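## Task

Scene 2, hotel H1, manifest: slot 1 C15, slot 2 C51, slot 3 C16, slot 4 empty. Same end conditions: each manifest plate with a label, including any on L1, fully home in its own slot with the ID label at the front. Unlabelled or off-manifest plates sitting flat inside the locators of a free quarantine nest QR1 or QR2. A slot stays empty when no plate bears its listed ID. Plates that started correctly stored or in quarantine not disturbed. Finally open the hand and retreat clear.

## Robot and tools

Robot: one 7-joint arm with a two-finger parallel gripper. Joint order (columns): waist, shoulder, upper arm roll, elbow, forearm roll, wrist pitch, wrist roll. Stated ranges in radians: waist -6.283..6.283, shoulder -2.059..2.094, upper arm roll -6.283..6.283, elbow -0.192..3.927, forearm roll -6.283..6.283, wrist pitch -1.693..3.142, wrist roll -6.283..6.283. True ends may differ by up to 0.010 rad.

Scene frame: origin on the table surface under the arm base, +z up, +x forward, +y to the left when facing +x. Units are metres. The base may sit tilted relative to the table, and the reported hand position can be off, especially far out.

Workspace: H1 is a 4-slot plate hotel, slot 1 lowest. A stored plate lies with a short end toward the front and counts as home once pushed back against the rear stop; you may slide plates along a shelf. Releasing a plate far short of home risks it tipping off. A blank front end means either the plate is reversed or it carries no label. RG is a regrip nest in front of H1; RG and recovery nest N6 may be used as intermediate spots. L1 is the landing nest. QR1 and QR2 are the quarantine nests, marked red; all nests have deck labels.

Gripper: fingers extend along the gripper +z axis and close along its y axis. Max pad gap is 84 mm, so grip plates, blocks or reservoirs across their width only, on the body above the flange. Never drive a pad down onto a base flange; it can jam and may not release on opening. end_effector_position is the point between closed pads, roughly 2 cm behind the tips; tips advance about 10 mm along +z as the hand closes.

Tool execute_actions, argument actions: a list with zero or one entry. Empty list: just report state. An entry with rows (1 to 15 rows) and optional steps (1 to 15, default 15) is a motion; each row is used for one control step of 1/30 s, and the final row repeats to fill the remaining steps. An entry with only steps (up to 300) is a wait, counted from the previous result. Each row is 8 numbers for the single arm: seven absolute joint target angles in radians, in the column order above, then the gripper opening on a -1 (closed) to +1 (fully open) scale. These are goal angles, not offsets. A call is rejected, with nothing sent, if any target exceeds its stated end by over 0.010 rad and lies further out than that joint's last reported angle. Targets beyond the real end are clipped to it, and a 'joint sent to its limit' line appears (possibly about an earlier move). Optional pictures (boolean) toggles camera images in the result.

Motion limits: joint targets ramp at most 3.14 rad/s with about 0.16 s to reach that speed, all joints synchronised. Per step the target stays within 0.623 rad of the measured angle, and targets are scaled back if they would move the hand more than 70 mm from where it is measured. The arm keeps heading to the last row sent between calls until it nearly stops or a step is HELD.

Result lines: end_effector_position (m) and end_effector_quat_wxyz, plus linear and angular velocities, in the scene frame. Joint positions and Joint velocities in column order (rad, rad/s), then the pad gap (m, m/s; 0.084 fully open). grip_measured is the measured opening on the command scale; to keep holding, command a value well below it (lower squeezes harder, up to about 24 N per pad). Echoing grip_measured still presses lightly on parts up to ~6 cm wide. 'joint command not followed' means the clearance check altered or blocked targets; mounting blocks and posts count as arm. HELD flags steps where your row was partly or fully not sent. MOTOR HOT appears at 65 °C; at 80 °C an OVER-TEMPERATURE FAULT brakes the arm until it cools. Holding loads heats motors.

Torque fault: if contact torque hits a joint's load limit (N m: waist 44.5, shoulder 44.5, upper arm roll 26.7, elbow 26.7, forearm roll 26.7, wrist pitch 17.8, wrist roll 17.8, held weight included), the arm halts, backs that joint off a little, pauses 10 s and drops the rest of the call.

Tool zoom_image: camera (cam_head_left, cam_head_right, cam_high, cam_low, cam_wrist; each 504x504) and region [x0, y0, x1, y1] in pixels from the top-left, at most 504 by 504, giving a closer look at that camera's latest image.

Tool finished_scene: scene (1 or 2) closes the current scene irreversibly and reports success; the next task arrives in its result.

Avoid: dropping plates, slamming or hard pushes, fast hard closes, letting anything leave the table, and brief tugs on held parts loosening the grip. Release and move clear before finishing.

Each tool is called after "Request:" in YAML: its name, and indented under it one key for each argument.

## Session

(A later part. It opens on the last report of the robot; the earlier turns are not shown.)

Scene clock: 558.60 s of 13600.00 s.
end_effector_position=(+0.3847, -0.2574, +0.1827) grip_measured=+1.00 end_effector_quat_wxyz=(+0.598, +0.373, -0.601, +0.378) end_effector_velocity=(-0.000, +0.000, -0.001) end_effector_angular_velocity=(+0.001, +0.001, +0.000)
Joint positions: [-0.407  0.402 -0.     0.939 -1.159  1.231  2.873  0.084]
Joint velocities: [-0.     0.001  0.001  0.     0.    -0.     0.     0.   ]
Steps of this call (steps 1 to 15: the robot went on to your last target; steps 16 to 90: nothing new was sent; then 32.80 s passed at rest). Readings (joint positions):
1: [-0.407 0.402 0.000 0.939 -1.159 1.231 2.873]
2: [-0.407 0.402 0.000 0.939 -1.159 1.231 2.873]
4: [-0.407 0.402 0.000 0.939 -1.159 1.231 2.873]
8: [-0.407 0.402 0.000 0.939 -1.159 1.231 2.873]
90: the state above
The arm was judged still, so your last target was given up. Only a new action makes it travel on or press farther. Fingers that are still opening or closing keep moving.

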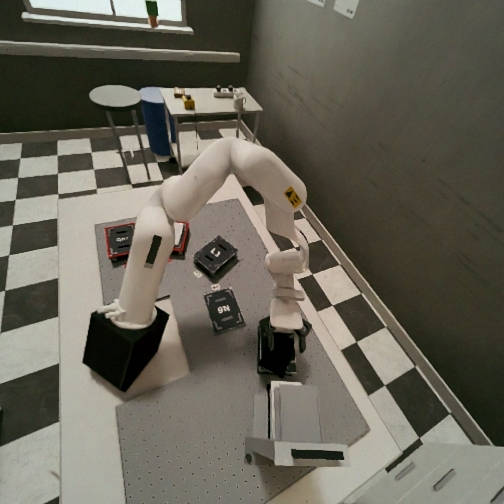

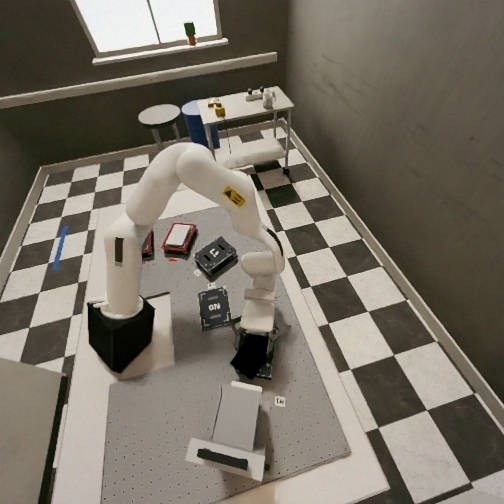

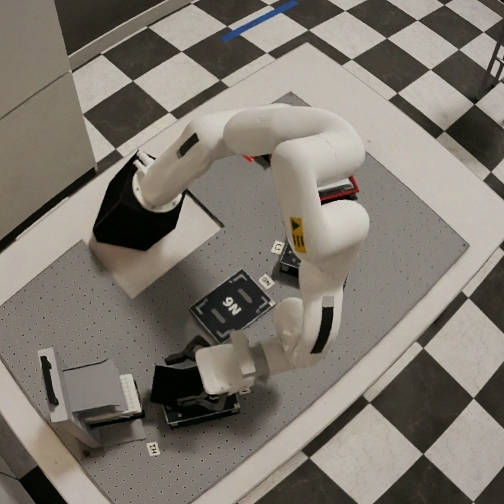

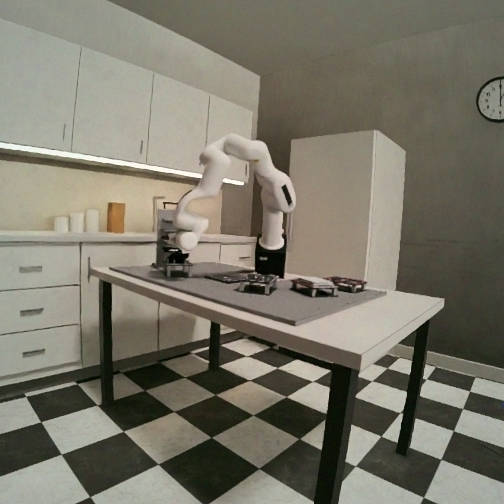

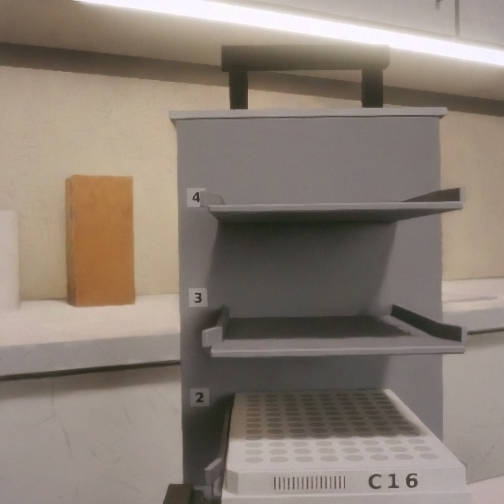

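Request:
execute_actions:
  actions:
    - {"rows":[[-0.415,0.405,0,0.939,-1.166,1.2257,2.8748,1],[-0.4228,0.4087,0,0.9378,-1.1737,1.2203,2.8774,1],[-0.4458,0.4186,0,0.9347,-1.1965,1.2047,2.8855,1],[-0.4765,0.4327,0,0.9322,-1.2272,1.1848,2.8964,1],[-0.5073,0.4480,0,0.9318,-1.2585,1.1659,2.9072,1],[-0.5335,0.4619,0,0.9329,-1.2854,1.1505,2.9164,1],[-0.5551,0.4740,0,0.9349,-1.3078,1.1384,2.9241,1],[-0.5706,0.4830,0,0.9369,-1.3240,1.1300,2.9295,1],[-0.5814,0.4894,0,0.9386,-1.3353,1.1243,2.9333,1],[-0.5814,0.4894,0,0.9386,-1.3353,1.1243,2.9333,1],[-0.5814,0.4894,0,0.9386,-1.3353,1.1243,2.9333,1],[-0.5892,0.4941,0,0.9400,-1.3435,1.1203,2.9360,1],[-0.5969,0.4989,0,0.9414,-1.3517,1.1163,2.9388,1],[-0.6046,0.5037,0,0.9431,-1.3599,1.1124,2.9415,1],[-0.6124,0.5087,0,0.9448,-1.3682,1.1086,2.9442,1]],"steps":15}
  pictures: false

Request:
execute_actions:
  actions:
    - {"rows":[[-0.6201,0.5136,0,0.9466,-1.3765,1.1048,2.9470,1],[-0.6279,0.5187,0,0.9486,-1.3848,1.1011,2.9497,1],[-0.6357,0.5238,0,0.9507,-1.3931,1.0974,2.9524,1],[-0.6434,0.5290,0,0.9529,-1.4015,1.0938,2.9552,1],[-0.6512,0.5343,0,0.9552,-1.4099,1.0903,2.9579,1],[-0.6590,0.5396,0,0.9577,-1.4184,1.0868,2.9606,1],[-0.6652,0.5439,0,0.9597,-1.4251,1.0841,2.9628,1]],"steps":14}
  pictures: false

Request:
execute_actions:
  actions:
    - {"rows":[[-0.6652,0.5439,0,0.9597,-1.4251,1.0841,2.9628,0.96],[-0.6652,0.5439,0,0.9597,-1.4251,1.0841,2.9628,0.92],[-0.6652,0.5439,0,0.9597,-1.4251,1.0841,2.9628,0.86],[-0.6652,0.5439,0,0.9597,-1.4251,1.0841,2.9628,0.75],[-0.6652,0.5439,0,0.9597,-1.4251,1.0841,2.9628,0.55],[-0.6652,0.5439,0,0.9597,-1.4251,1.0841,2.9628,0.3],[-0.6652,0.5439,0,0.9597,-1.4251,1.0841,2.9628,0],[-0.6652,0.5439,0,0.9597,-1.4251,1.0841,2.9628,-0.4],[-0.6652,0.5439,0,0.9597,-1.4251,1.0841,2.9628,-1]],"steps":12}

Scene clock: 649.80 s of 13600.00 s.
end_effector_position=(+0.3489, -0.3301, +0.1832) grip_measured=+1.00 end_effector_quat_wxyz=(+0.598, +0.372, -0.601, +0.377) end_effector_velocity=(-0.008, -0.064, -0.027) end_effector_angular_velocity=(+0.067, -0.014, +0.085)
Joint positions: [-0.586  0.492 -0.001  0.94  -1.339  1.123  2.934  0.084]
Joint velocities: [-0.196  0.123  0.061  0.054 -0.245 -0.134  0.082  0.   ]
Steps of this call (steps 1 to 90: nothing new was sent; then 87.70 s passed at rest; steps 91 to 105: all 15 steps of this action). Readings (joint positions):
91: [-0.408 0.402 0.000 0.939 -1.159 1.231 2.873]
92: [-0.409 0.403 0.000 0.939 -1.161 1.229 2.873]
94: [-0.418 0.407 0.002 0.939 -1.171 1.222 2.877]
98: [-0.487 0.439 0.002 0.935 -1.239 1.179 2.900]
105: the state above

Scene clock: 650.27 s of 13600.00 s.
end_effector_position=(+0.3339, -0.3617, +0.1827) grip_measured=+1.00 end_effector_quat_wxyz=(+0.598, +0.373, -0.601, +0.378) end_effector_velocity=(+0.006, -0.001, -0.007) end_effector_angular_velocity=(+0.016, -0.004, +0.020)
Joint positions: [-0.664  0.543  0.     0.959 -1.423  1.085  2.962  0.084]
Joint velocities: [-0.011  0.01   0.015  0.009 -0.021 -0.012  0.007  0.   ]
Steps of this call (steps 1 to 14: all 14 steps of this action). Readings (joint positions):
1: [-0.592 0.497 0.001 0.941 -1.347 1.119 2.937]
2: [-0.599 0.501 0.002 0.943 -1.355 1.115 2.940]
4: [-0.615 0.511 0.001 0.946 -1.372 1.107 2.945]
8: [-0.646 0.531 -0.000 0.954 -1.404 1.093 2.956]
14: the state above

Scene clock: 650.67 s of 13600.00 s.
end_effector_position=(+0.3340, -0.3618, +0.1824) grip_measured=+0.93 end_effector_quat_wxyz=(+0.597, +0.374, -0.601, +0.378) end_effector_velocity=(-0.001, -0.001, -0.000) end_effector_angular_velocity=(-0.000, +0.001, -0.001)
Joint positions: [-0.665  0.543  0.001  0.959 -1.425  1.084  2.963  0.082]
Joint velocities: [-0.     0.002 -0.001  0.001 -0.001 -0.001 -0.     0.   ]
Steps of this call (steps 1 to 12: all 12 steps of this action). Readings (joint positions):
1: [-0.664 0.543 0.000 0.959 -1.424 1.085 2.962]
2: [-0.664 0.543 0.001 0.960 -1.424 1.084 2.963]
4: [-0.664 0.543 0.001 0.959 -1.424 1.085 2.963]
8: [-0.664 0.543 0.001 0.959 -1.425 1.084 2.963]
12: the state above

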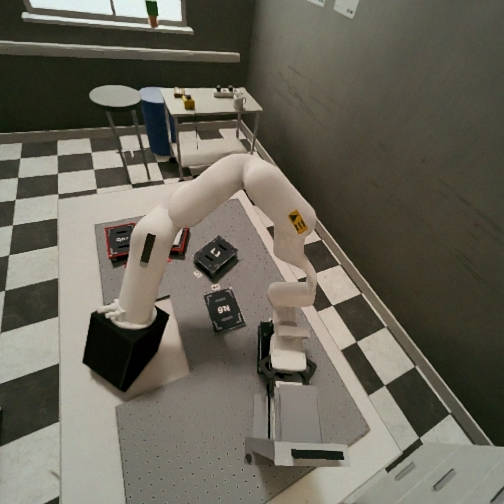

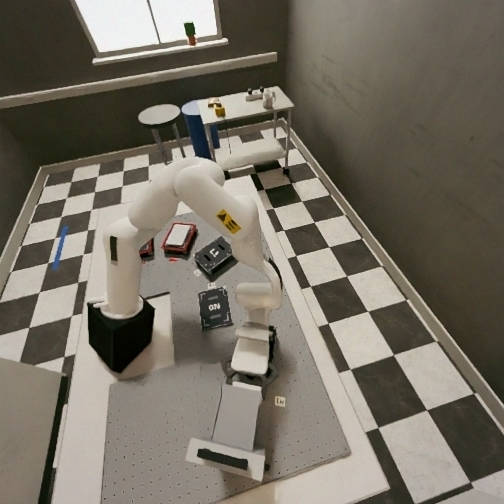

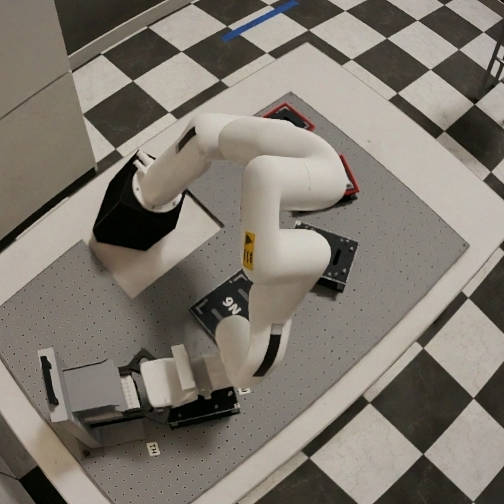

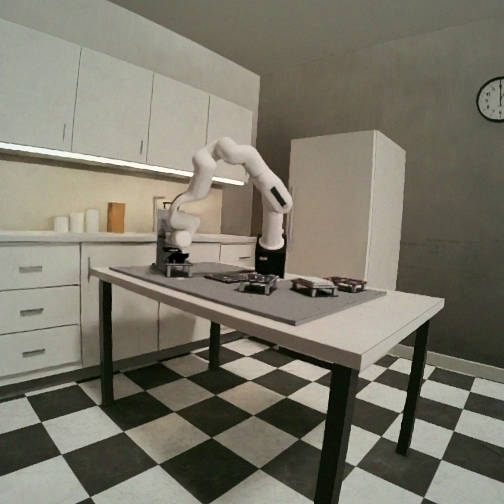

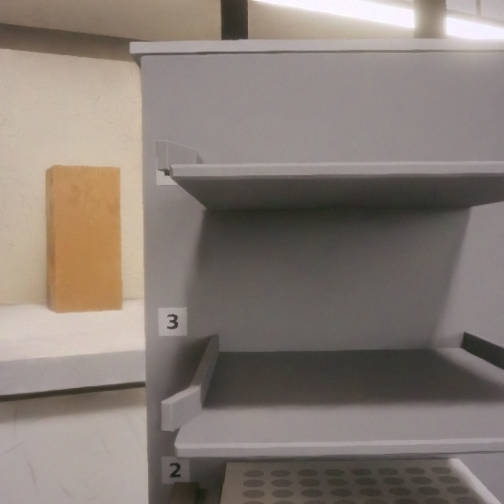

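Good grip. Chained transfer.

Request:
execute_actions:
  actions:
    - {"rows":[[-0.6662,0.5415,0,0.9582,-1.4255,1.0838,2.9617,-1],[-0.6672,0.5390,0,0.9567,-1.4259,1.0835,2.9606,-1],[-0.6681,0.5366,0,0.9552,-1.4262,1.0833,2.9595,-1],[-0.6681,0.5366,0,0.9552,-1.4262,1.0833,2.9595,-1],[-0.6635,0.5334,0,0.9537,-1.4211,1.0853,2.9579,-1],[-0.6541,0.5270,0,0.9507,-1.4110,1.0895,2.9546,-1],[-0.6417,0.5185,0,0.9471,-1.3976,1.0953,2.9502,-1],[-0.6260,0.5082,0,0.9429,-1.3809,1.1026,2.9447,-1],[-0.6105,0.4983,0,0.9393,-1.3643,1.1103,2.9392,-1],[-0.5950,0.4886,0,0.9361,-1.3478,1.1181,2.9337,-1],[-0.5795,0.4792,0,0.9334,-1.3315,1.1262,2.9283,-1],[-0.5640,0.4701,0,0.9311,-1.3153,1.1345,2.9228,-1],[-0.5485,0.4612,0,0.9294,-1.2991,1.1432,2.9173,-1],[-0.5330,0.4527,0,0.9282,-1.2831,1.1520,2.9119,-1],[-0.5175,0.4445,0,0.9274,-1.2673,1.1610,2.9064,-1]],"steps":15}
  pictures: false

Request:
execute_actions:
  actions:
    - {"rows":[[-0.5048,0.4283,0,0.9224,-1.2524,1.1701,2.8972,-1],[-0.4920,0.4124,0,0.9178,-1.2376,1.1796,2.8878,-1],[-0.4796,0.3953,0,0.9129,-1.2231,1.1894,2.8776,-1],[-0.4672,0.3783,0,0.9085,-1.2086,1.1997,2.8673,-1],[-0.4547,0.3617,0,0.9048,-1.1943,1.2104,2.8570,-1],[-0.4426,0.3436,0,0.9006,-1.1801,1.2215,2.8459,-1],[-0.4345,0.3239,0,0.8948,-1.1693,1.2309,2.8341,-1],[-0.4305,0.3024,0,0.8871,-1.1618,1.2383,2.8215,-1],[-0.4366,0.2828,0,0.8771,-1.1633,1.2389,2.8109,-1],[-0.4427,0.2634,0,0.8673,-1.1647,1.2395,2.8001,-1],[-0.4479,0.2473,0,0.8594,-1.1657,1.2399,2.7908,-1],[-0.4515,0.2360,0,0.8540,-1.1665,1.2401,2.7843,-1],[-0.4536,0.2296,0,0.8509,-1.1669,1.2403,2.7805,-1]],"steps":15}
  pictures: false

Request:
execute_actions:
  actions:
    - {"rows":[[-0.4536,0.2296,0,0.8509,-1.1669,1.2403,2.7805,-1],[-0.4585,0.2314,0,0.8500,-1.1714,1.2366,2.7820,-1],[-0.4634,0.2333,0,0.8490,-1.1759,1.2329,2.7836,-1],[-0.4700,0.2358,0,0.8479,-1.1820,1.2280,2.7856,-1],[-0.4765,0.2384,0,0.8468,-1.1881,1.2231,2.7877,-1],[-0.4848,0.2417,0,0.8456,-1.1958,1.2170,2.7903,-1],[-0.4930,0.2451,0,0.8445,-1.2035,1.2110,2.7929,-1],[-0.5012,0.2486,0,0.8436,-1.2112,1.2051,2.7955,-1],[-0.5093,0.2521,0,0.8427,-1.2188,1.1993,2.7982,-1],[-0.5208,0.2573,0,0.8418,-1.2298,1.1912,2.8020,-1],[-0.5340,0.2633,0,0.8410,-1.2423,1.1822,2.8063,-1],[-0.5503,0.2712,0,0.8405,-1.2581,1.1711,2.8117,-1],[-0.5667,0.2794,0,0.8405,-1.2741,1.1602,2.8172,-1],[-0.5830,0.2879,0,0.8410,-1.2902,1.1496,2.8228,-1],[-0.5993,0.2968,0,0.8420,-1.3064,1.1392,2.8285,-1]],"steps":15}
  pictures: false

Request:
execute_actions:
  actions:
    - {"rows":[[-0.6156,0.3060,0,0.8436,-1.3228,1.1291,2.8342,-1],[-0.6320,0.3155,0,0.8456,-1.3394,1.1193,2.8400,-1],[-0.6483,0.3253,0,0.8482,-1.3561,1.1097,2.8458,-1],[-0.6646,0.3354,0,0.8513,-1.3729,1.1004,2.8517,-1],[-0.6809,0.3459,0,0.8549,-1.3898,1.0913,2.8577,-1],[-0.6939,0.3546,0,0.8581,-1.4035,1.0842,2.8625,-1],[-0.7052,0.3623,0,0.8612,-1.4155,1.0782,2.8668,-1],[-0.7131,0.3734,0,0.8662,-1.4255,1.0736,2.8730,-1],[-0.7178,0.3822,0,0.8703,-1.4321,1.0709,2.8781,-1],[-0.7178,0.3822,0,0.8703,-1.4321,1.0709,2.8781,-1],[-0.7210,0.3850,0,0.8715,-1.4356,1.0692,2.8795,0],[-0.7240,0.3875,0,0.8727,-1.4391,1.0676,2.8809,0.5],[-0.7265,0.3892,0,0.8735,-1.4417,1.0663,2.8819,0.7],[-0.7289,0.3909,0,0.8743,-1.4443,1.0651,2.8828,0.7],[-0.7309,0.3924,0,0.8750,-1.4465,1.0641,2.8835,0.7]],"steps":15}
  pictures: false

Request:
execute_actions:
  actions:
    - {"rows":[[-0.7329,0.3939,0,0.8757,-1.4487,1.0631,2.8842,0.7]],"steps":10}

Scene clock: 674.40 s of 13600.00 s.
end_effector_position=(+0.3523, -0.3247, +0.1855) grip_measured=+0.93 end_effector_quat_wxyz=(+0.598, +0.372, -0.601, +0.378) end_effector_velocity=(+0.092, +0.193, -0.012) end_effector_angular_velocity=(+0.025, +0.012, +0.018)
Joint positions: [-0.575  0.477 -0.001  0.934 -1.327  1.13   2.927  0.082]
Joint velocities: [ 0.46  -0.264  0.021 -0.077  0.471  0.238 -0.158 -0.   ]
Steps of this call (steps 1 to 15: the robot went on to your last target; steps 16 to 90: nothing new was sent; then 20.23 s passed at rest; steps 91 to 105: all 15 steps of this action). Readings (joint positions):
91: [-0.665 0.544 0.000 0.960 -1.425 1.084 2.963]
92: [-0.665 0.543 0.000 0.959 -1.425 1.084 2.963]
94: [-0.666 0.542 0.000 0.958 -1.426 1.083 2.962]
98: [-0.661 0.533 -0.004 0.954 -1.417 1.088 2.957]
105: the state above

Scene clock: 674.90 s of 13600.00 s.
end_effector_position=(+0.3861, -0.2567, +0.2326) grip_measured=+0.93 end_effector_quat_wxyz=(+0.597, +0.372, -0.601, +0.379) end_effector_velocity=(-0.007, -0.001, +0.115) end_effector_angular_velocity=(-0.039, -0.023, -0.047)
Joint positions: [-0.45   0.253 -0.001  0.863 -1.169  1.238  2.795  0.082]
Joint velocities: [-0.073 -0.313 -0.036 -0.138  0.019  0.045 -0.174 -0.   ]
Steps of this call (steps 1 to 15: all 15 steps of this action). Readings (joint positions):
1: [-0.560 0.468 -0.000 0.932 -1.311 1.138 2.921]
2: [-0.545 0.459 0.000 0.929 -1.295 1.146 2.915]
4: [-0.516 0.435 0.001 0.923 -1.265 1.164 2.901]
8: [-0.466 0.372 0.000 0.908 -1.207 1.203 2.864]
15: the state above

Scene clock: 675.40 s of 13600.00 s.
end_effector_position=(+0.3697, -0.2891, +0.2388) grip_measured=+0.93 end_effector_quat_wxyz=(+0.597, +0.373, -0.601, +0.378) end_effector_velocity=(-0.079, -0.160, +0.002) end_effector_angular_velocity=(-0.006, +0.002, -0.008)
Joint positions: [-0.543  0.269  0.     0.842 -1.252  1.176  2.81   0.082]
Joint velocities: [-0.418  0.204 -0.004 -0.008 -0.402 -0.276  0.139 -0.   ]
Steps of this call (steps 1 to 15: all 15 steps of this action). Readings (joint positions):
1: [-0.452 0.244 -0.002 0.859 -1.168 1.239 2.790]
2: [-0.453 0.239 -0.002 0.856 -1.168 1.239 2.787]
4: [-0.457 0.235 -0.001 0.852 -1.170 1.237 2.784]
8: [-0.476 0.240 0.000 0.847 -1.188 1.223 2.788]
15: the state above

Scene clock: 675.90 s of 13600.00 s.
end_effector_position=(+0.3351, -0.3587, +0.2360) grip_measured=+0.93 end_effector_quat_wxyz=(+0.598, +0.373, -0.601, +0.378) end_effector_velocity=(-0.008, -0.036, -0.009) end_effector_angular_velocity=(+0.010, -0.005, +0.028)
Joint positions: [-0.72   0.384  0.     0.871 -1.435  1.07   2.879  0.082]
Joint velocities: [-0.092  0.081  0.015  0.044 -0.116 -0.055  0.049  0.   ]
Steps of this call (steps 1 to 15: all 15 steps of this action). Readings (joint positions):
1: [-0.558 0.276 0.000 0.842 -1.266 1.166 2.814]
2: [-0.573 0.284 0.000 0.842 -1.281 1.157 2.820]
4: [-0.604 0.301 -0.000 0.844 -1.312 1.137 2.830]
8: [-0.667 0.338 -0.001 0.853 -1.375 1.100 2.853]
15: the state above

Scene clock: 676.23 s of 13600.00 s.
end_effector_position=(+0.3336, -0.3627, +0.2352) grip_measured=+0.94 end_effector_quat_wxyz=(+0.597, +0.374, -0.601, +0.378) end_effector_velocity=(-0.002, -0.004, -0.001) end_effector_angular_velocity=(+0.003, -0.001, -0.002)
Joint positions: [-0.731  0.392  0.002  0.875 -1.448  1.064  2.884  0.082]
Joint velocities: [-0.006  0.009 -0.005  0.005 -0.008 -0.01   0.002 -0.001]
Steps of this call (steps 1 to 10: all 10 steps of this action). Readings (joint positions):
1: [-0.723 0.386 0.001 0.872 -1.438 1.068 2.880]
2: [-0.726 0.388 0.001 0.873 -1.441 1.067 2.881]
4: [-0.729 0.391 0.001 0.874 -1.445 1.065 2.883]
8: [-0.731 0.392 0.002 0.874 -1.447 1.065 2.884]
10: the state above

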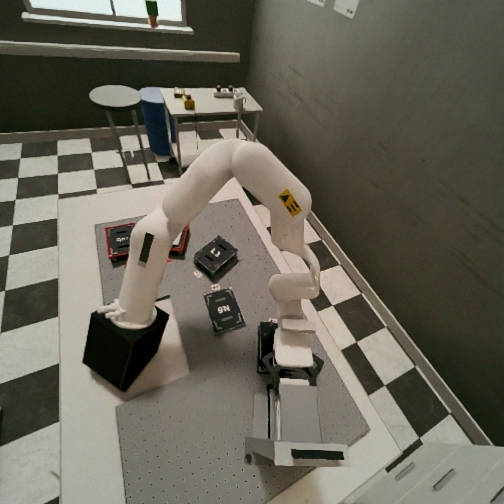

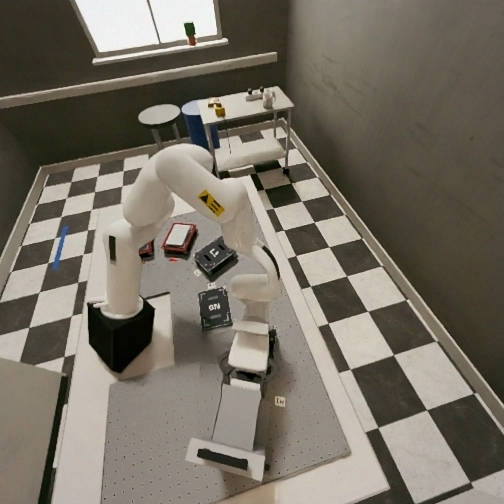

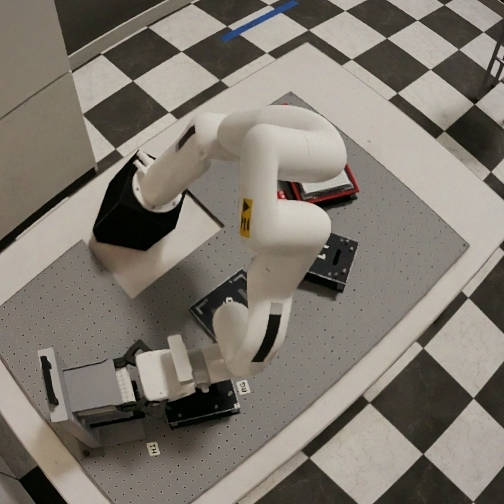

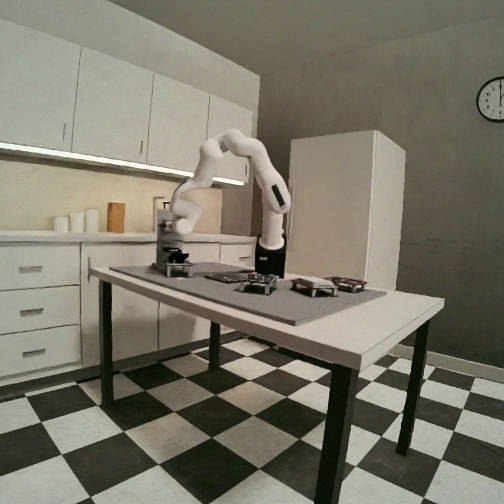

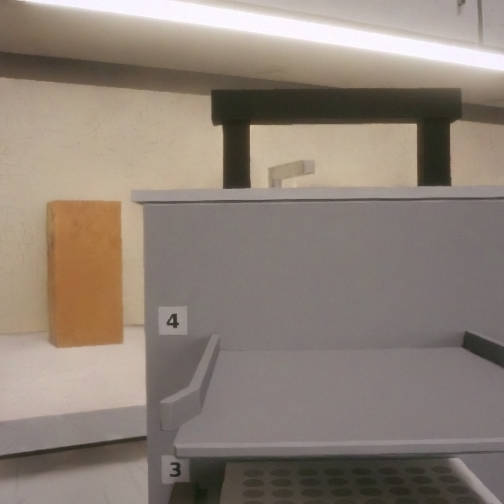

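Request:
execute_actions:
  actions:
    - {"rows":[[-0.7315,0.3928,0,0.8752,-1.4472,1.0638,2.8837,0.9],[-0.7315,0.3928,0,0.8752,-1.4472,1.0638,2.8837,1],[-0.7315,0.3928,0,0.8752,-1.4472,1.0638,2.8837,1],[-0.7315,0.3928,0,0.8752,-1.4472,1.0638,2.8837,1],[-0.7315,0.3900,0,0.8738,-1.4465,1.0638,2.8820,1],[-0.7315,0.3860,0,0.8718,-1.4455,1.0640,2.8798,1],[-0.7280,0.3784,0,0.8682,-1.4399,1.0664,2.8754,1],[-0.7215,0.3737,0,0.8661,-1.4329,1.0697,2.8729,1],[-0.7117,0.3668,0,0.8631,-1.4224,1.0747,2.8692,1],[-0.7004,0.3590,0,0.8599,-1.4104,1.0808,2.8650,1],[-0.6890,0.3513,0,0.8568,-1.3984,1.0868,2.8607,1],[-0.6727,0.3406,0,0.8530,-1.3813,1.0958,2.8547,1],[-0.6565,0.3303,0,0.8497,-1.3645,1.1050,2.8488,1],[-0.6401,0.3203,0,0.8468,-1.3477,1.1145,2.8429,1],[-0.6156,0.3060,0,0.8436,-1.3228,1.1291,2.8342,1]],"steps":15}
  pictures: false

Request:
execute_actions:
  actions:
    - {"rows":[[-0.5912,0.2923,0,0.8414,-1.2983,1.1444,2.8256,1],[-0.5585,0.2752,0,0.8404,-1.2661,1.1656,2.8145,1],[-0.5258,0.2595,0,0.8414,-1.2345,1.1878,2.8036,1],[-0.4930,0.2451,0,0.8445,-1.2035,1.2110,2.7929,1],[-0.4634,0.2333,0,0.8490,-1.1759,1.2329,2.7836,1],[-0.43,0.225,0,0.858,-1.145,1.258,2.775,1],[-0.3902,0.2178,0,0.8662,-1.1128,1.2858,2.7706,1],[-0.35,0.207,0,0.882,-1.078,1.32,2.759,1],[-0.31,0.198,0,0.898,-1.043,1.355,2.747,1],[-0.275,0.192,0,0.915,-1.013,1.387,2.738,1],[-0.245,0.187,0,0.93,-0.99,1.412,2.73,1],[-0.2244,0.1835,0,0.9407,-0.9731,1.4306,2.7244,1]],"steps":15}
  pictures: false

Request:
execute_actions:
  actions:
    - {"steps":10}

Scene clock: 697.10 s of 13600.00 s.
end_effector_position=(+0.3435, -0.3415, +0.2395) grip_measured=+1.00 end_effector_quat_wxyz=(+0.598, +0.372, -0.601, +0.378) end_effector_velocity=(+0.086, +0.164, -0.005) end_effector_angular_velocity=(+0.011, +0.000, +0.015)
Joint positions: [-0.679  0.345 -0.001  0.855 -1.387  1.093  2.857  0.084]
Joint velocities: [ 0.416 -0.269  0.012 -0.091  0.428  0.227 -0.153  0.   ]
Steps of this call (steps 1 to 15: the robot went on to your last target; steps 16 to 90: nothing new was sent; then 17.37 s passed at rest; steps 91 to 105: all 15 steps of this action). Readings (joint positions):
91: [-0.733 0.394 -0.000 0.876 -1.449 1.063 2.884]
92: [-0.733 0.394 -0.000 0.876 -1.448 1.063 2.884]
94: [-0.733 0.394 -0.002 0.876 -1.448 1.064 2.884]
98: [-0.734 0.389 -0.006 0.873 -1.446 1.066 2.881]
105: the state above

Scene clock: 697.60 s of 13600.00 s.
end_effector_position=(+0.4198, -0.1855, +0.2353) grip_measured=+1.00 end_effector_quat_wxyz=(+0.596, +0.375, -0.601, +0.378) end_effector_velocity=(+0.125, +0.307, -0.019) end_effector_angular_velocity=(+0.102, +0.005, +0.045)
Joint positions: [-0.277  0.195  0.002  0.919 -1.019  1.383  2.739  0.084]
Joint velocities: [ 0.695 -0.154  0.039  0.295  0.563  0.554 -0.176  0.   ]
Steps of this call (steps 1 to 15: all 15 steps of this action). Readings (joint positions):
1: [-0.664 0.336 -0.001 0.852 -1.372 1.102 2.852]
2: [-0.647 0.326 -0.001 0.849 -1.355 1.112 2.845]
4: [-0.605 0.301 -0.001 0.845 -1.312 1.138 2.830]
8: [-0.493 0.250 0.000 0.850 -1.205 1.213 2.795]
15: the state above

Scene clock: 697.93 s of 13600.00 s.
end_effector_position=(+0.4247, -0.1648, +0.2364) grip_measured=+1.00 end_effector_quat_wxyz=(+0.599, +0.373, -0.602, +0.374) end_effector_velocity=(+0.007, +0.011, -0.004) end_effector_angular_velocity=(+0.013, -0.001, +0.016)
Joint positions: [-0.227  0.184 -0.002  0.94  -0.974  1.43   2.725  0.084]
Joint velocities: [ 0.015 -0.004  0.012  0.009  0.008  0.006 -0.003  0.   ]
Steps of this call (steps 1 to 10: the robot went on to your last target). Readings (joint positions):
1: [-0.258 0.190 0.004 0.928 -1.004 1.399 2.734]
2: [-0.244 0.187 0.005 0.933 -0.993 1.410 2.731]
4: [-0.232 0.185 0.002 0.937 -0.981 1.422 2.727]
8: [-0.228 0.184 -0.002 0.939 -0.975 1.429 2.725]
10: the state above

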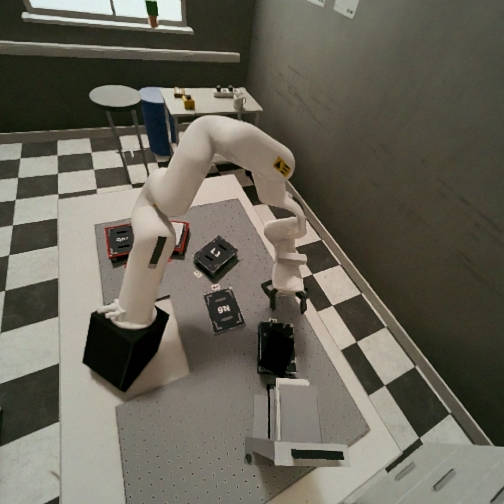

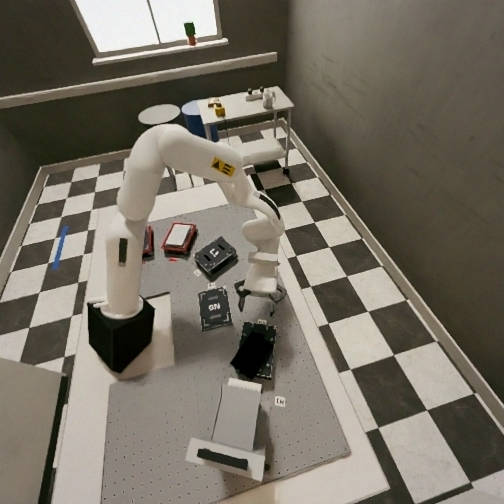

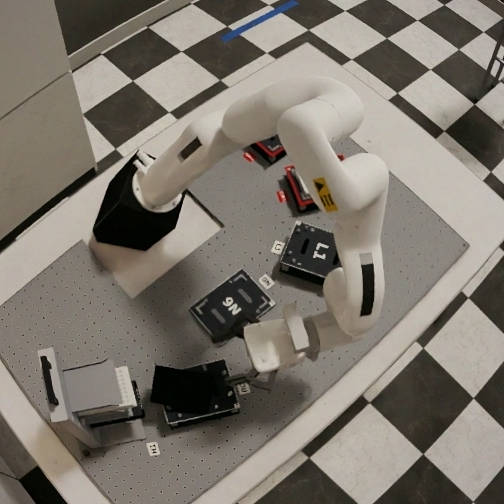

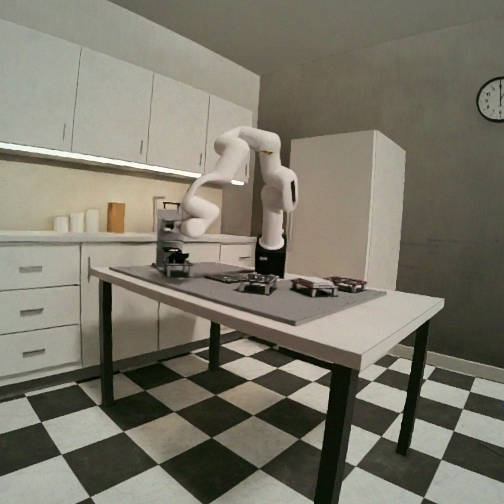

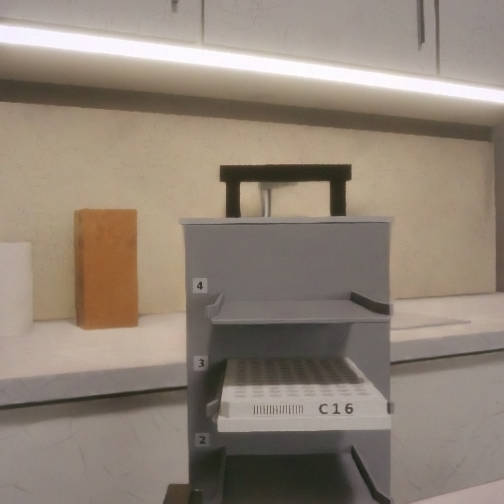

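Request:
zoom_image:
  camera: "cam_high"
  region: [100, 330, 280, 460]

Request:
zoom_image:
  camera: "cam_head_left"
  region: [230, 300, 330, 400]

Request:
zoom_image:
  camera: "cam_head_right"
  region: [210, 300, 310, 400]

Request:
zoom_image:
  camera: "cam_low"
  region: [140, 220, 220, 290]

Region (100, 330, 280, 460) of cam_high's 504x504 image, scaled by 2.800, with more detail than that image has.

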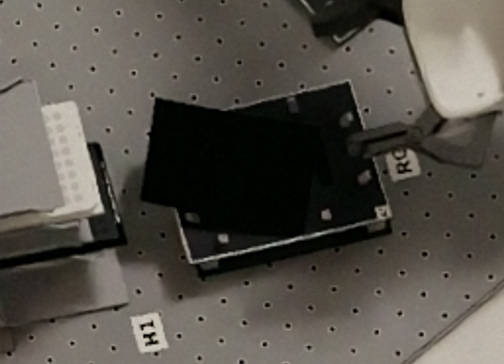

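Region (230, 300, 330, 400) of cam_head_left's 504x504 image, scaled by 5.040, with more detail than that image has.

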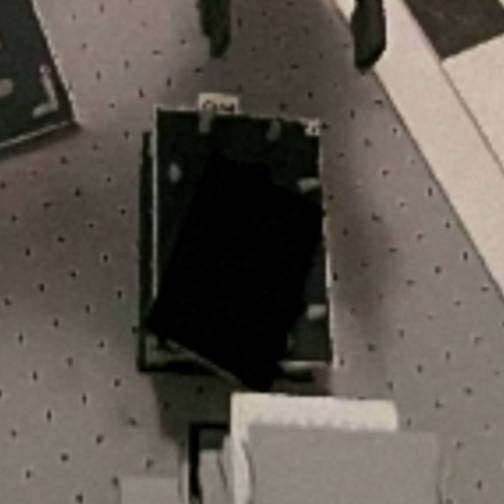

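Region (210, 300, 310, 400) of cam_head_right's 504x504 image, scaled by 5.040, with more detail than that image has.

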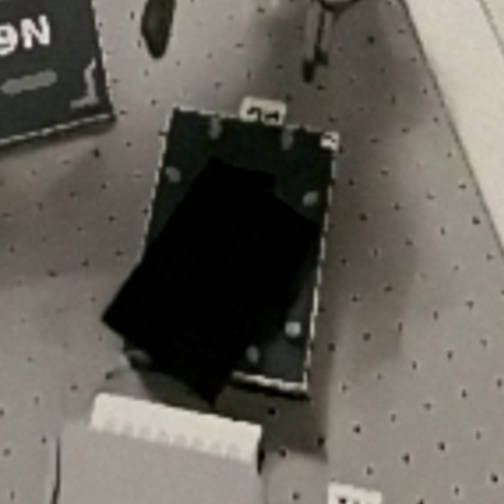

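Region (140, 220, 220, 290) of cam_low's 504x504 image, scaled by 6.300, with more detail than that image has; it fills the top 441 rows of this view, and the rest is white.

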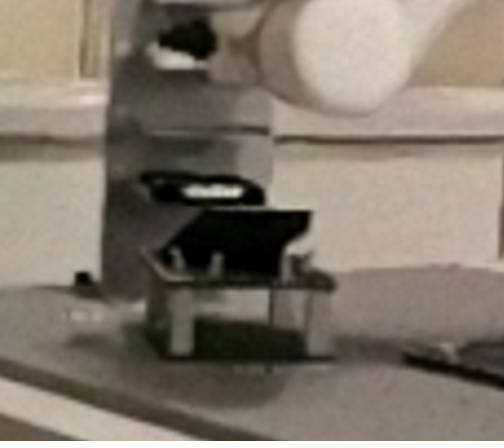

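Request:
execute_actions:
  actions:
    - {"rows":[[-0.233,0.179,0,0.938,-0.956,1.426,2.704,1],[-0.245,0.172,0,0.933,-0.931,1.419,2.674,1],[-0.262,0.164,0,0.927,-0.897,1.410,2.634,1],[-0.283,0.153,0,0.919,-0.855,1.398,2.584,1],[-0.308,0.139,0,0.909,-0.805,1.385,2.524,1],[-0.335,0.125,0,0.899,-0.751,1.370,2.460,1],[-0.361,0.111,0,0.889,-0.697,1.355,2.396,1],[-0.388,0.097,0,0.879,-0.643,1.341,2.332,1],[-0.415,0.083,0,0.869,-0.589,1.326,2.268,1],[-0.441,0.069,0,0.859,-0.535,1.311,2.204,1],[-0.468,0.055,0,0.849,-0.481,1.296,2.140,1],[-0.495,0.041,0,0.839,-0.427,1.282,2.076,1],[-0.522,0.027,0,0.829,-0.374,1.267,2.012,1],[-0.548,0.013,0,0.819,-0.320,1.252,1.948,1],[-0.575,-0.002,0,0.809,-0.266,1.238,1.884,1]],"steps":15}
  pictures: false

Request:
execute_actions:
  actions:
    - {"rows":[[-0.602,-0.016,0,0.799,-0.212,1.223,1.820,1],[-0.629,-0.030,0,0.789,-0.158,1.208,1.756,1],[-0.655,-0.044,0,0.779,-0.104,1.193,1.692,1],[-0.682,-0.058,0,0.769,-0.050,1.179,1.628,1],[-0.709,-0.072,0,0.759,0.004,1.164,1.564,1],[-0.735,-0.086,0,0.749,0.058,1.149,1.500,1],[-0.762,-0.100,0,0.739,0.111,1.135,1.436,1],[-0.789,-0.114,0,0.729,0.165,1.120,1.372,1],[-0.816,-0.128,0,0.719,0.219,1.105,1.308,1],[-0.842,-0.142,0,0.709,0.273,1.090,1.244,1],[-0.869,-0.157,0,0.699,0.327,1.076,1.180,1],[-0.896,-0.171,0,0.689,0.381,1.061,1.116,1],[-0.922,-0.185,0,0.679,0.435,1.046,1.052,1],[-0.949,-0.199,0,0.669,0.489,1.032,0.988,1],[-0.976,-0.213,0,0.659,0.543,1.017,0.924,1]],"steps":15}
  pictures: false

Request:
execute_actions:
  actions:
    - {"rows":[[-1.001,-0.226,0,0.650,0.593,1.003,0.864,1],[-1.022,-0.237,0,0.642,0.635,0.992,0.814,1],[-1.038,-0.246,0,0.636,0.669,0.982,0.774,1],[-1.051,-0.253,0,0.631,0.694,0.976,0.744,1],[-1.059,-0.257,0,0.628,0.711,0.971,0.724,1]],"steps":15}
  pictures: false

Request:
execute_actions:
  actions:
    - {"steps":8}

Scene clock: 782.77 s of 13600.00 s.
end_effector_position=(+0.3380, -0.1561, +0.2277) grip_measured=+1.00 end_effector_quat_wxyz=(-0.578, -0.382, +0.716, -0.083) end_effector_velocity=(-0.180, +0.088, -0.051) end_effector_angular_velocity=(+1.704, -0.333, -1.072)
Joint positions: [-0.45   0.065 -0.001  0.856 -0.52   1.307  2.186  0.084]
Joint velocities: [-0.766 -0.404  0.003 -0.287  1.542 -0.42  -1.83  -0.   ]
Steps of this call (steps 1 to 30: the robot went on to your last target; steps 31 to 90: nothing new was sent; then 81.33 s passed at rest; steps 91 to 105: all 15 steps of this action). Readings (joint positions):
91: [-0.225 0.183 0.000 0.941 -0.973 1.430 2.724]
92: [-0.226 0.183 0.000 0.940 -0.969 1.429 2.720]
94: [-0.235 0.178 0.001 0.937 -0.950 1.424 2.696]
98: [-0.287 0.150 0.001 0.917 -0.845 1.395 2.571]
105: the state above

Scene clock: 783.27 s of 13600.00 s.
end_effector_position=(+0.3448, -0.1289, +0.2204) grip_measured=+1.00 end_effector_quat_wxyz=(-0.203, -0.477, +0.847, +0.115) end_effector_velocity=(+0.153, -0.050, +0.075) end_effector_angular_velocity=(+0.631, -1.729, +0.169)
Joint positions: [-0.846 -0.145  0.     0.708  0.281  1.088  1.235  0.084]
Joint velocities: [-0.798 -0.424 -0.001 -0.298  1.613 -0.437 -1.91  -0.   ]
Steps of this call (steps 1 to 15: all 15 steps of this action). Readings (joint positions):
1: [-0.475 0.051 -0.001 0.846 -0.468 1.293 2.124]
2: [-0.501 0.038 -0.001 0.837 -0.416 1.279 2.062]
4: [-0.554 0.010 -0.000 0.817 -0.310 1.250 1.936]
8: [-0.660 -0.046 -0.000 0.777 -0.095 1.191 1.682]
15: the state above

Scene clock: 783.77 s of 13600.00 s.
end_effector_position=(+0.3849, -0.1614, +0.2590) grip_measured=+1.00 end_effector_quat_wxyz=(-0.001, -0.534, +0.845, +0.002) end_effector_velocity=(+0.003, -0.004, +0.004) end_effector_angular_velocity=(-0.009, -0.036, +0.009)
Joint positions: [-1.057 -0.256  0.001  0.628  0.708  0.972  0.728  0.084]
Joint velocities: [-0.015 -0.007 -0.001 -0.005  0.034 -0.01  -0.041  0.   ]
Steps of this call (steps 1 to 15: all 15 steps of this action). Readings (joint positions):
1: [-0.873 -0.159 0.000 0.698 0.335 1.074 1.171]
2: [-0.900 -0.173 0.000 0.688 0.389 1.059 1.107]
4: [-0.951 -0.200 -0.000 0.668 0.493 1.030 0.983]
8: [-1.032 -0.243 -0.002 0.639 0.654 0.986 0.792]
15: the state above

Scene clock: 784.03 s of 13600.00 s.
end_effector_position=(+0.3851, -0.1622, +0.2598) grip_measured=+1.00 end_effector_quat_wxyz=(-0.000, -0.534, +0.846, +0.000) end_effector_velocity=(+0.000, -0.001, +0.001) end_effector_angular_velocity=(-0.003, -0.004, -0.001)
Joint positions: [-1.059 -0.257  0.     0.628  0.711  0.971  0.724  0.084]
Joint velocities: [-0.003 -0.001 -0.001  0.     0.002 -0.001 -0.002 -0.   ]
Steps of this call (steps 1 to 8: the robot went on to your last target). Readings (joint positions):
1: [-1.057 -0.256 0.001 0.628 0.709 0.972 0.726]
2: [-1.057 -0.256 0.001 0.628 0.709 0.972 0.726]
4: [-1.058 -0.256 0.001 0.628 0.710 0.971 0.725]
8: the state above

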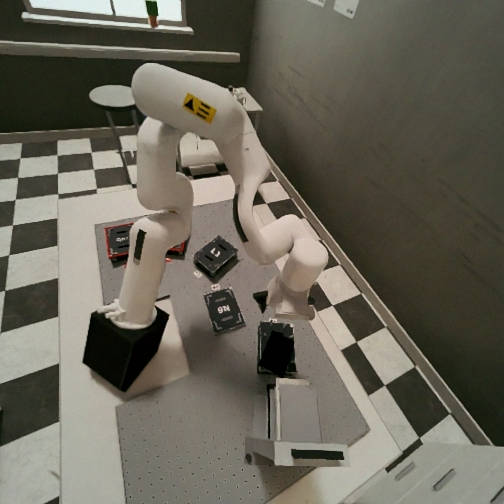

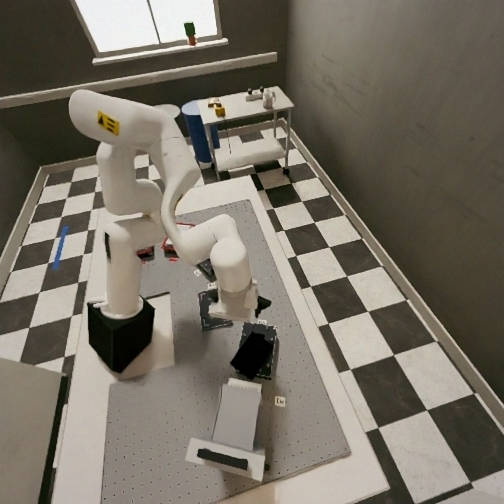

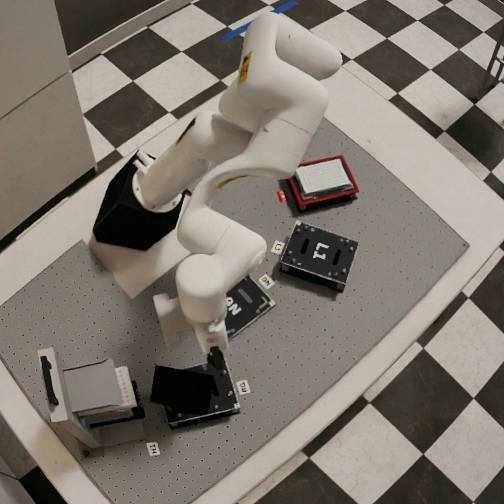

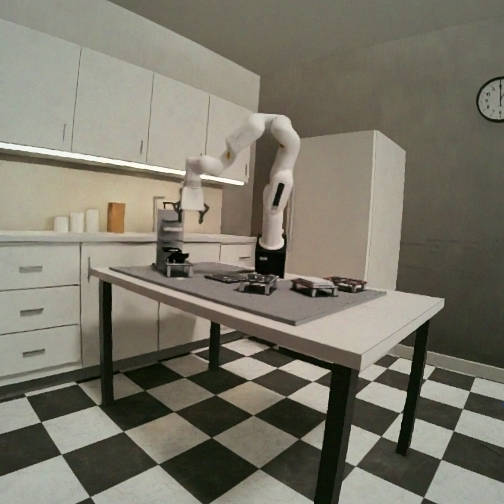

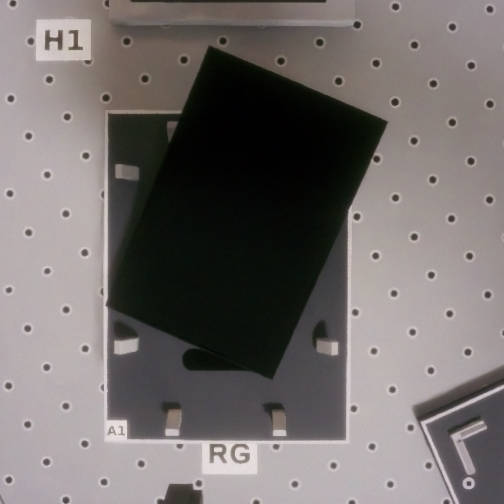

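Request:
execute_actions:
  actions:
    - {"rows":[[-1.048,-0.252,0,0.630,0.688,0.977,0.736,0.9],[-1.029,-0.245,0,0.633,0.651,0.986,0.755,0.8],[-1.002,-0.234,0,0.637,0.598,0.999,0.782,0.7],[-0.968,-0.220,0,0.643,0.530,1.016,0.817,0.6],[-0.930,-0.205,0,0.649,0.454,1.035,0.856,0.5],[-0.892,-0.189,0,0.655,0.379,1.054,0.895,0.4],[-0.854,-0.174,0,0.661,0.303,1.073,0.934,0.3],[-0.816,-0.159,0,0.667,0.227,1.092,0.972,0.2],[-0.778,-0.143,0,0.673,0.152,1.111,1.011,0.1],[-0.740,-0.128,0,0.679,0.076,1.130,1.050,0],[-0.702,-0.113,0,0.685,0.001,1.149,1.089,-0.1],[-0.664,-0.097,0,0.691,-0.075,1.168,1.128,-0.2],[-0.626,-0.082,0,0.698,-0.150,1.187,1.166,-0.3],[-0.588,-0.067,0,0.704,-0.226,1.206,1.205,-0.33],[-0.550,-0.051,0,0.710,-0.301,1.225,1.244,-0.33]],"steps":15}
  pictures: false

Request:
execute_actions:
  actions:
    - {"rows":[[-0.513,-0.036,0,0.716,-0.377,1.244,1.283,-0.33],[-0.475,-0.021,0,0.722,-0.452,1.263,1.322,-0.33],[-0.437,-0.005,0,0.728,-0.528,1.282,1.360,-0.33],[-0.399,0.010,0,0.732,-0.604,1.301,1.399,-0.33],[-0.365,0.026,0,0.732,-0.679,1.320,1.438,-0.33],[-0.335,0.044,0,0.726,-0.755,1.336,1.477,-0.33],[-0.310,0.064,0,0.714,-0.830,1.350,1.516,-0.33],[-0.291,0.086,0,0.696,-0.905,1.360,1.556,-0.33],[-0.277,0.109,0,0.672,-0.980,1.368,1.596,-0.33],[-0.267,0.133,0,0.645,-1.055,1.375,1.636,-0.33],[-0.258,0.157,0,0.616,-1.130,1.382,1.676,-0.33],[-0.248,0.181,0,0.586,-1.205,1.389,1.716,-0.33],[-0.239,0.205,0,0.556,-1.280,1.396,1.755,-0.33],[-0.229,0.229,0,0.526,-1.355,1.404,1.795,-0.33],[-0.220,0.253,0,0.496,-1.430,1.411,1.835,-0.33]],"steps":15}
  pictures: false

Request:
execute_actions:
  actions:
    - {"rows":[[-0.210,0.277,0,0.466,-1.505,1.418,1.875,-0.33],[-0.201,0.301,0,0.436,-1.580,1.425,1.915,-0.33],[-0.191,0.325,0,0.406,-1.655,1.432,1.954,-0.33],[-0.182,0.348,0,0.377,-1.728,1.439,1.993,-0.33],[-0.173,0.369,0,0.350,-1.795,1.446,2.029,-0.33],[-0.166,0.387,0,0.328,-1.850,1.451,2.058,-0.33],[-0.161,0.401,0,0.310,-1.893,1.455,2.081,-0.33],[-0.158,0.410,0,0.299,-1.922,1.458,2.096,-0.33],[-0.1558,0.4141,0,0.2934,-1.9352,1.4594,2.103,-0.33]],"steps":15}

Scene clock: 904.53 s of 13600.00 s.
end_effector_position=(+0.3080, -0.1171, +0.2112) grip_measured=-0.30 end_effector_quat_wxyz=(-0.288, -0.612, +0.712, +0.190) end_effector_velocity=(-0.208, -0.004, -0.011) end_effector_angular_velocity=(-0.513, +2.201, +1.270)
Joint positions: [-0.737 -0.127  0.001  0.679  0.072  1.131  1.052  0.031]
Joint velocities: [ 1.086  0.438 -0.001  0.175 -2.154  0.54   1.104 -0.046]
Steps of this call (steps 1 to 15: the robot went on to your last target; steps 16 to 90: nothing new was sent; then 117.00 s passed at rest; steps 91 to 105: all 15 steps of this action). Readings (joint positions):
91: [-1.059 -0.257 -0.000 0.628 0.710 0.971 0.724]
92: [-1.057 -0.256 -0.001 0.629 0.706 0.972 0.727]
94: [-1.044 -0.251 -0.002 0.631 0.679 0.979 0.741]
98: [-0.968 -0.220 -0.001 0.643 0.527 1.017 0.819]
105: the state above

Scene clock: 905.03 s of 13600.00 s.
end_effector_position=(+0.3126, -0.1885, +0.2397) grip_measured=-0.35 end_effector_quat_wxyz=(+0.734, +0.625, -0.256, -0.074) end_effector_velocity=(-0.072, -0.194, -0.004) end_effector_angular_velocity=(-0.781, +1.438, +1.915)
Joint positions: [-0.28   0.133  0.001  0.642 -1.047  1.369  1.632  0.029]
Joint velocities: [ 0.406  0.702 -0.019 -0.839 -2.241  0.275  1.184 -0.   ]
Steps of this call (steps 1 to 15: all 15 steps of this action). Readings (joint positions):
1: [-0.701 -0.112 0.001 0.685 -0.000 1.149 1.089]
2: [-0.664 -0.097 0.001 0.691 -0.073 1.168 1.127]
4: [-0.590 -0.067 0.000 0.703 -0.221 1.205 1.203]
8: [-0.444 -0.006 0.001 0.722 -0.521 1.279 1.357]
15: the state above

Scene clock: 905.53 s of 13600.00 s.
end_effector_position=(+0.2955, -0.2059, +0.1724) grip_measured=-0.35 end_effector_quat_wxyz=(+0.708, +0.683, +0.163, +0.075) end_effector_velocity=(+0.007, +0.015, -0.036) end_effector_angular_velocity=(+0.151, +0.072, +0.210)
Joint positions: [-0.158  0.408  0.     0.3   -1.915  1.457  2.092  0.029]
Joint velocities: [ 0.03   0.063 -0.005 -0.067 -0.259  0.034  0.141 -0.   ]
Steps of this call (steps 1 to 15: all 15 steps of this action). Readings (joint positions):
1: [-0.267 0.157 -0.000 0.613 -1.122 1.378 1.672]
2: [-0.255 0.181 -0.001 0.584 -1.197 1.387 1.712]
4: [-0.234 0.228 -0.001 0.525 -1.347 1.402 1.791]
8: [-0.194 0.321 -0.001 0.410 -1.641 1.431 1.947]
15: the state above

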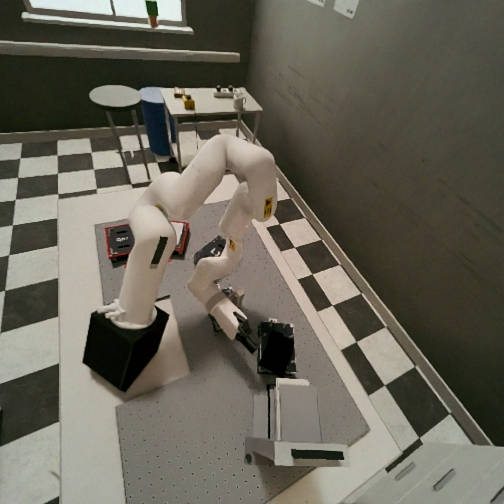

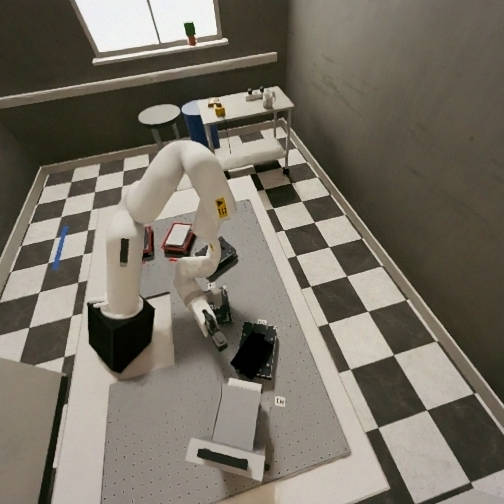

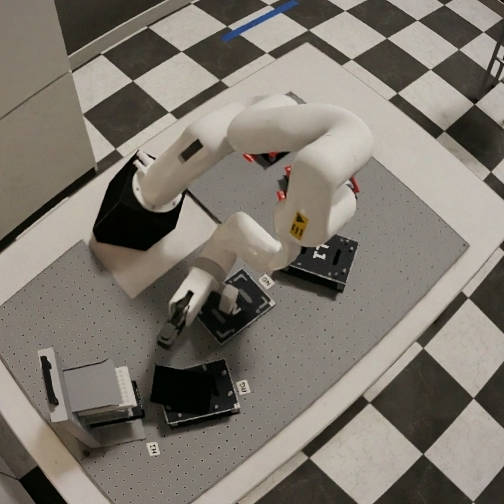

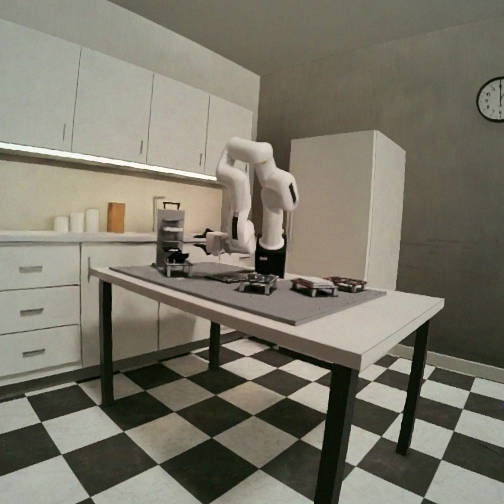

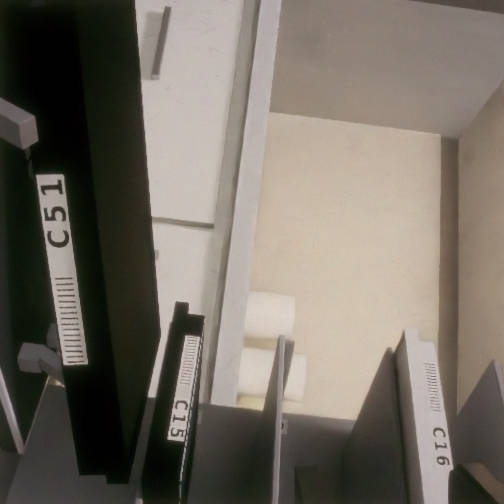

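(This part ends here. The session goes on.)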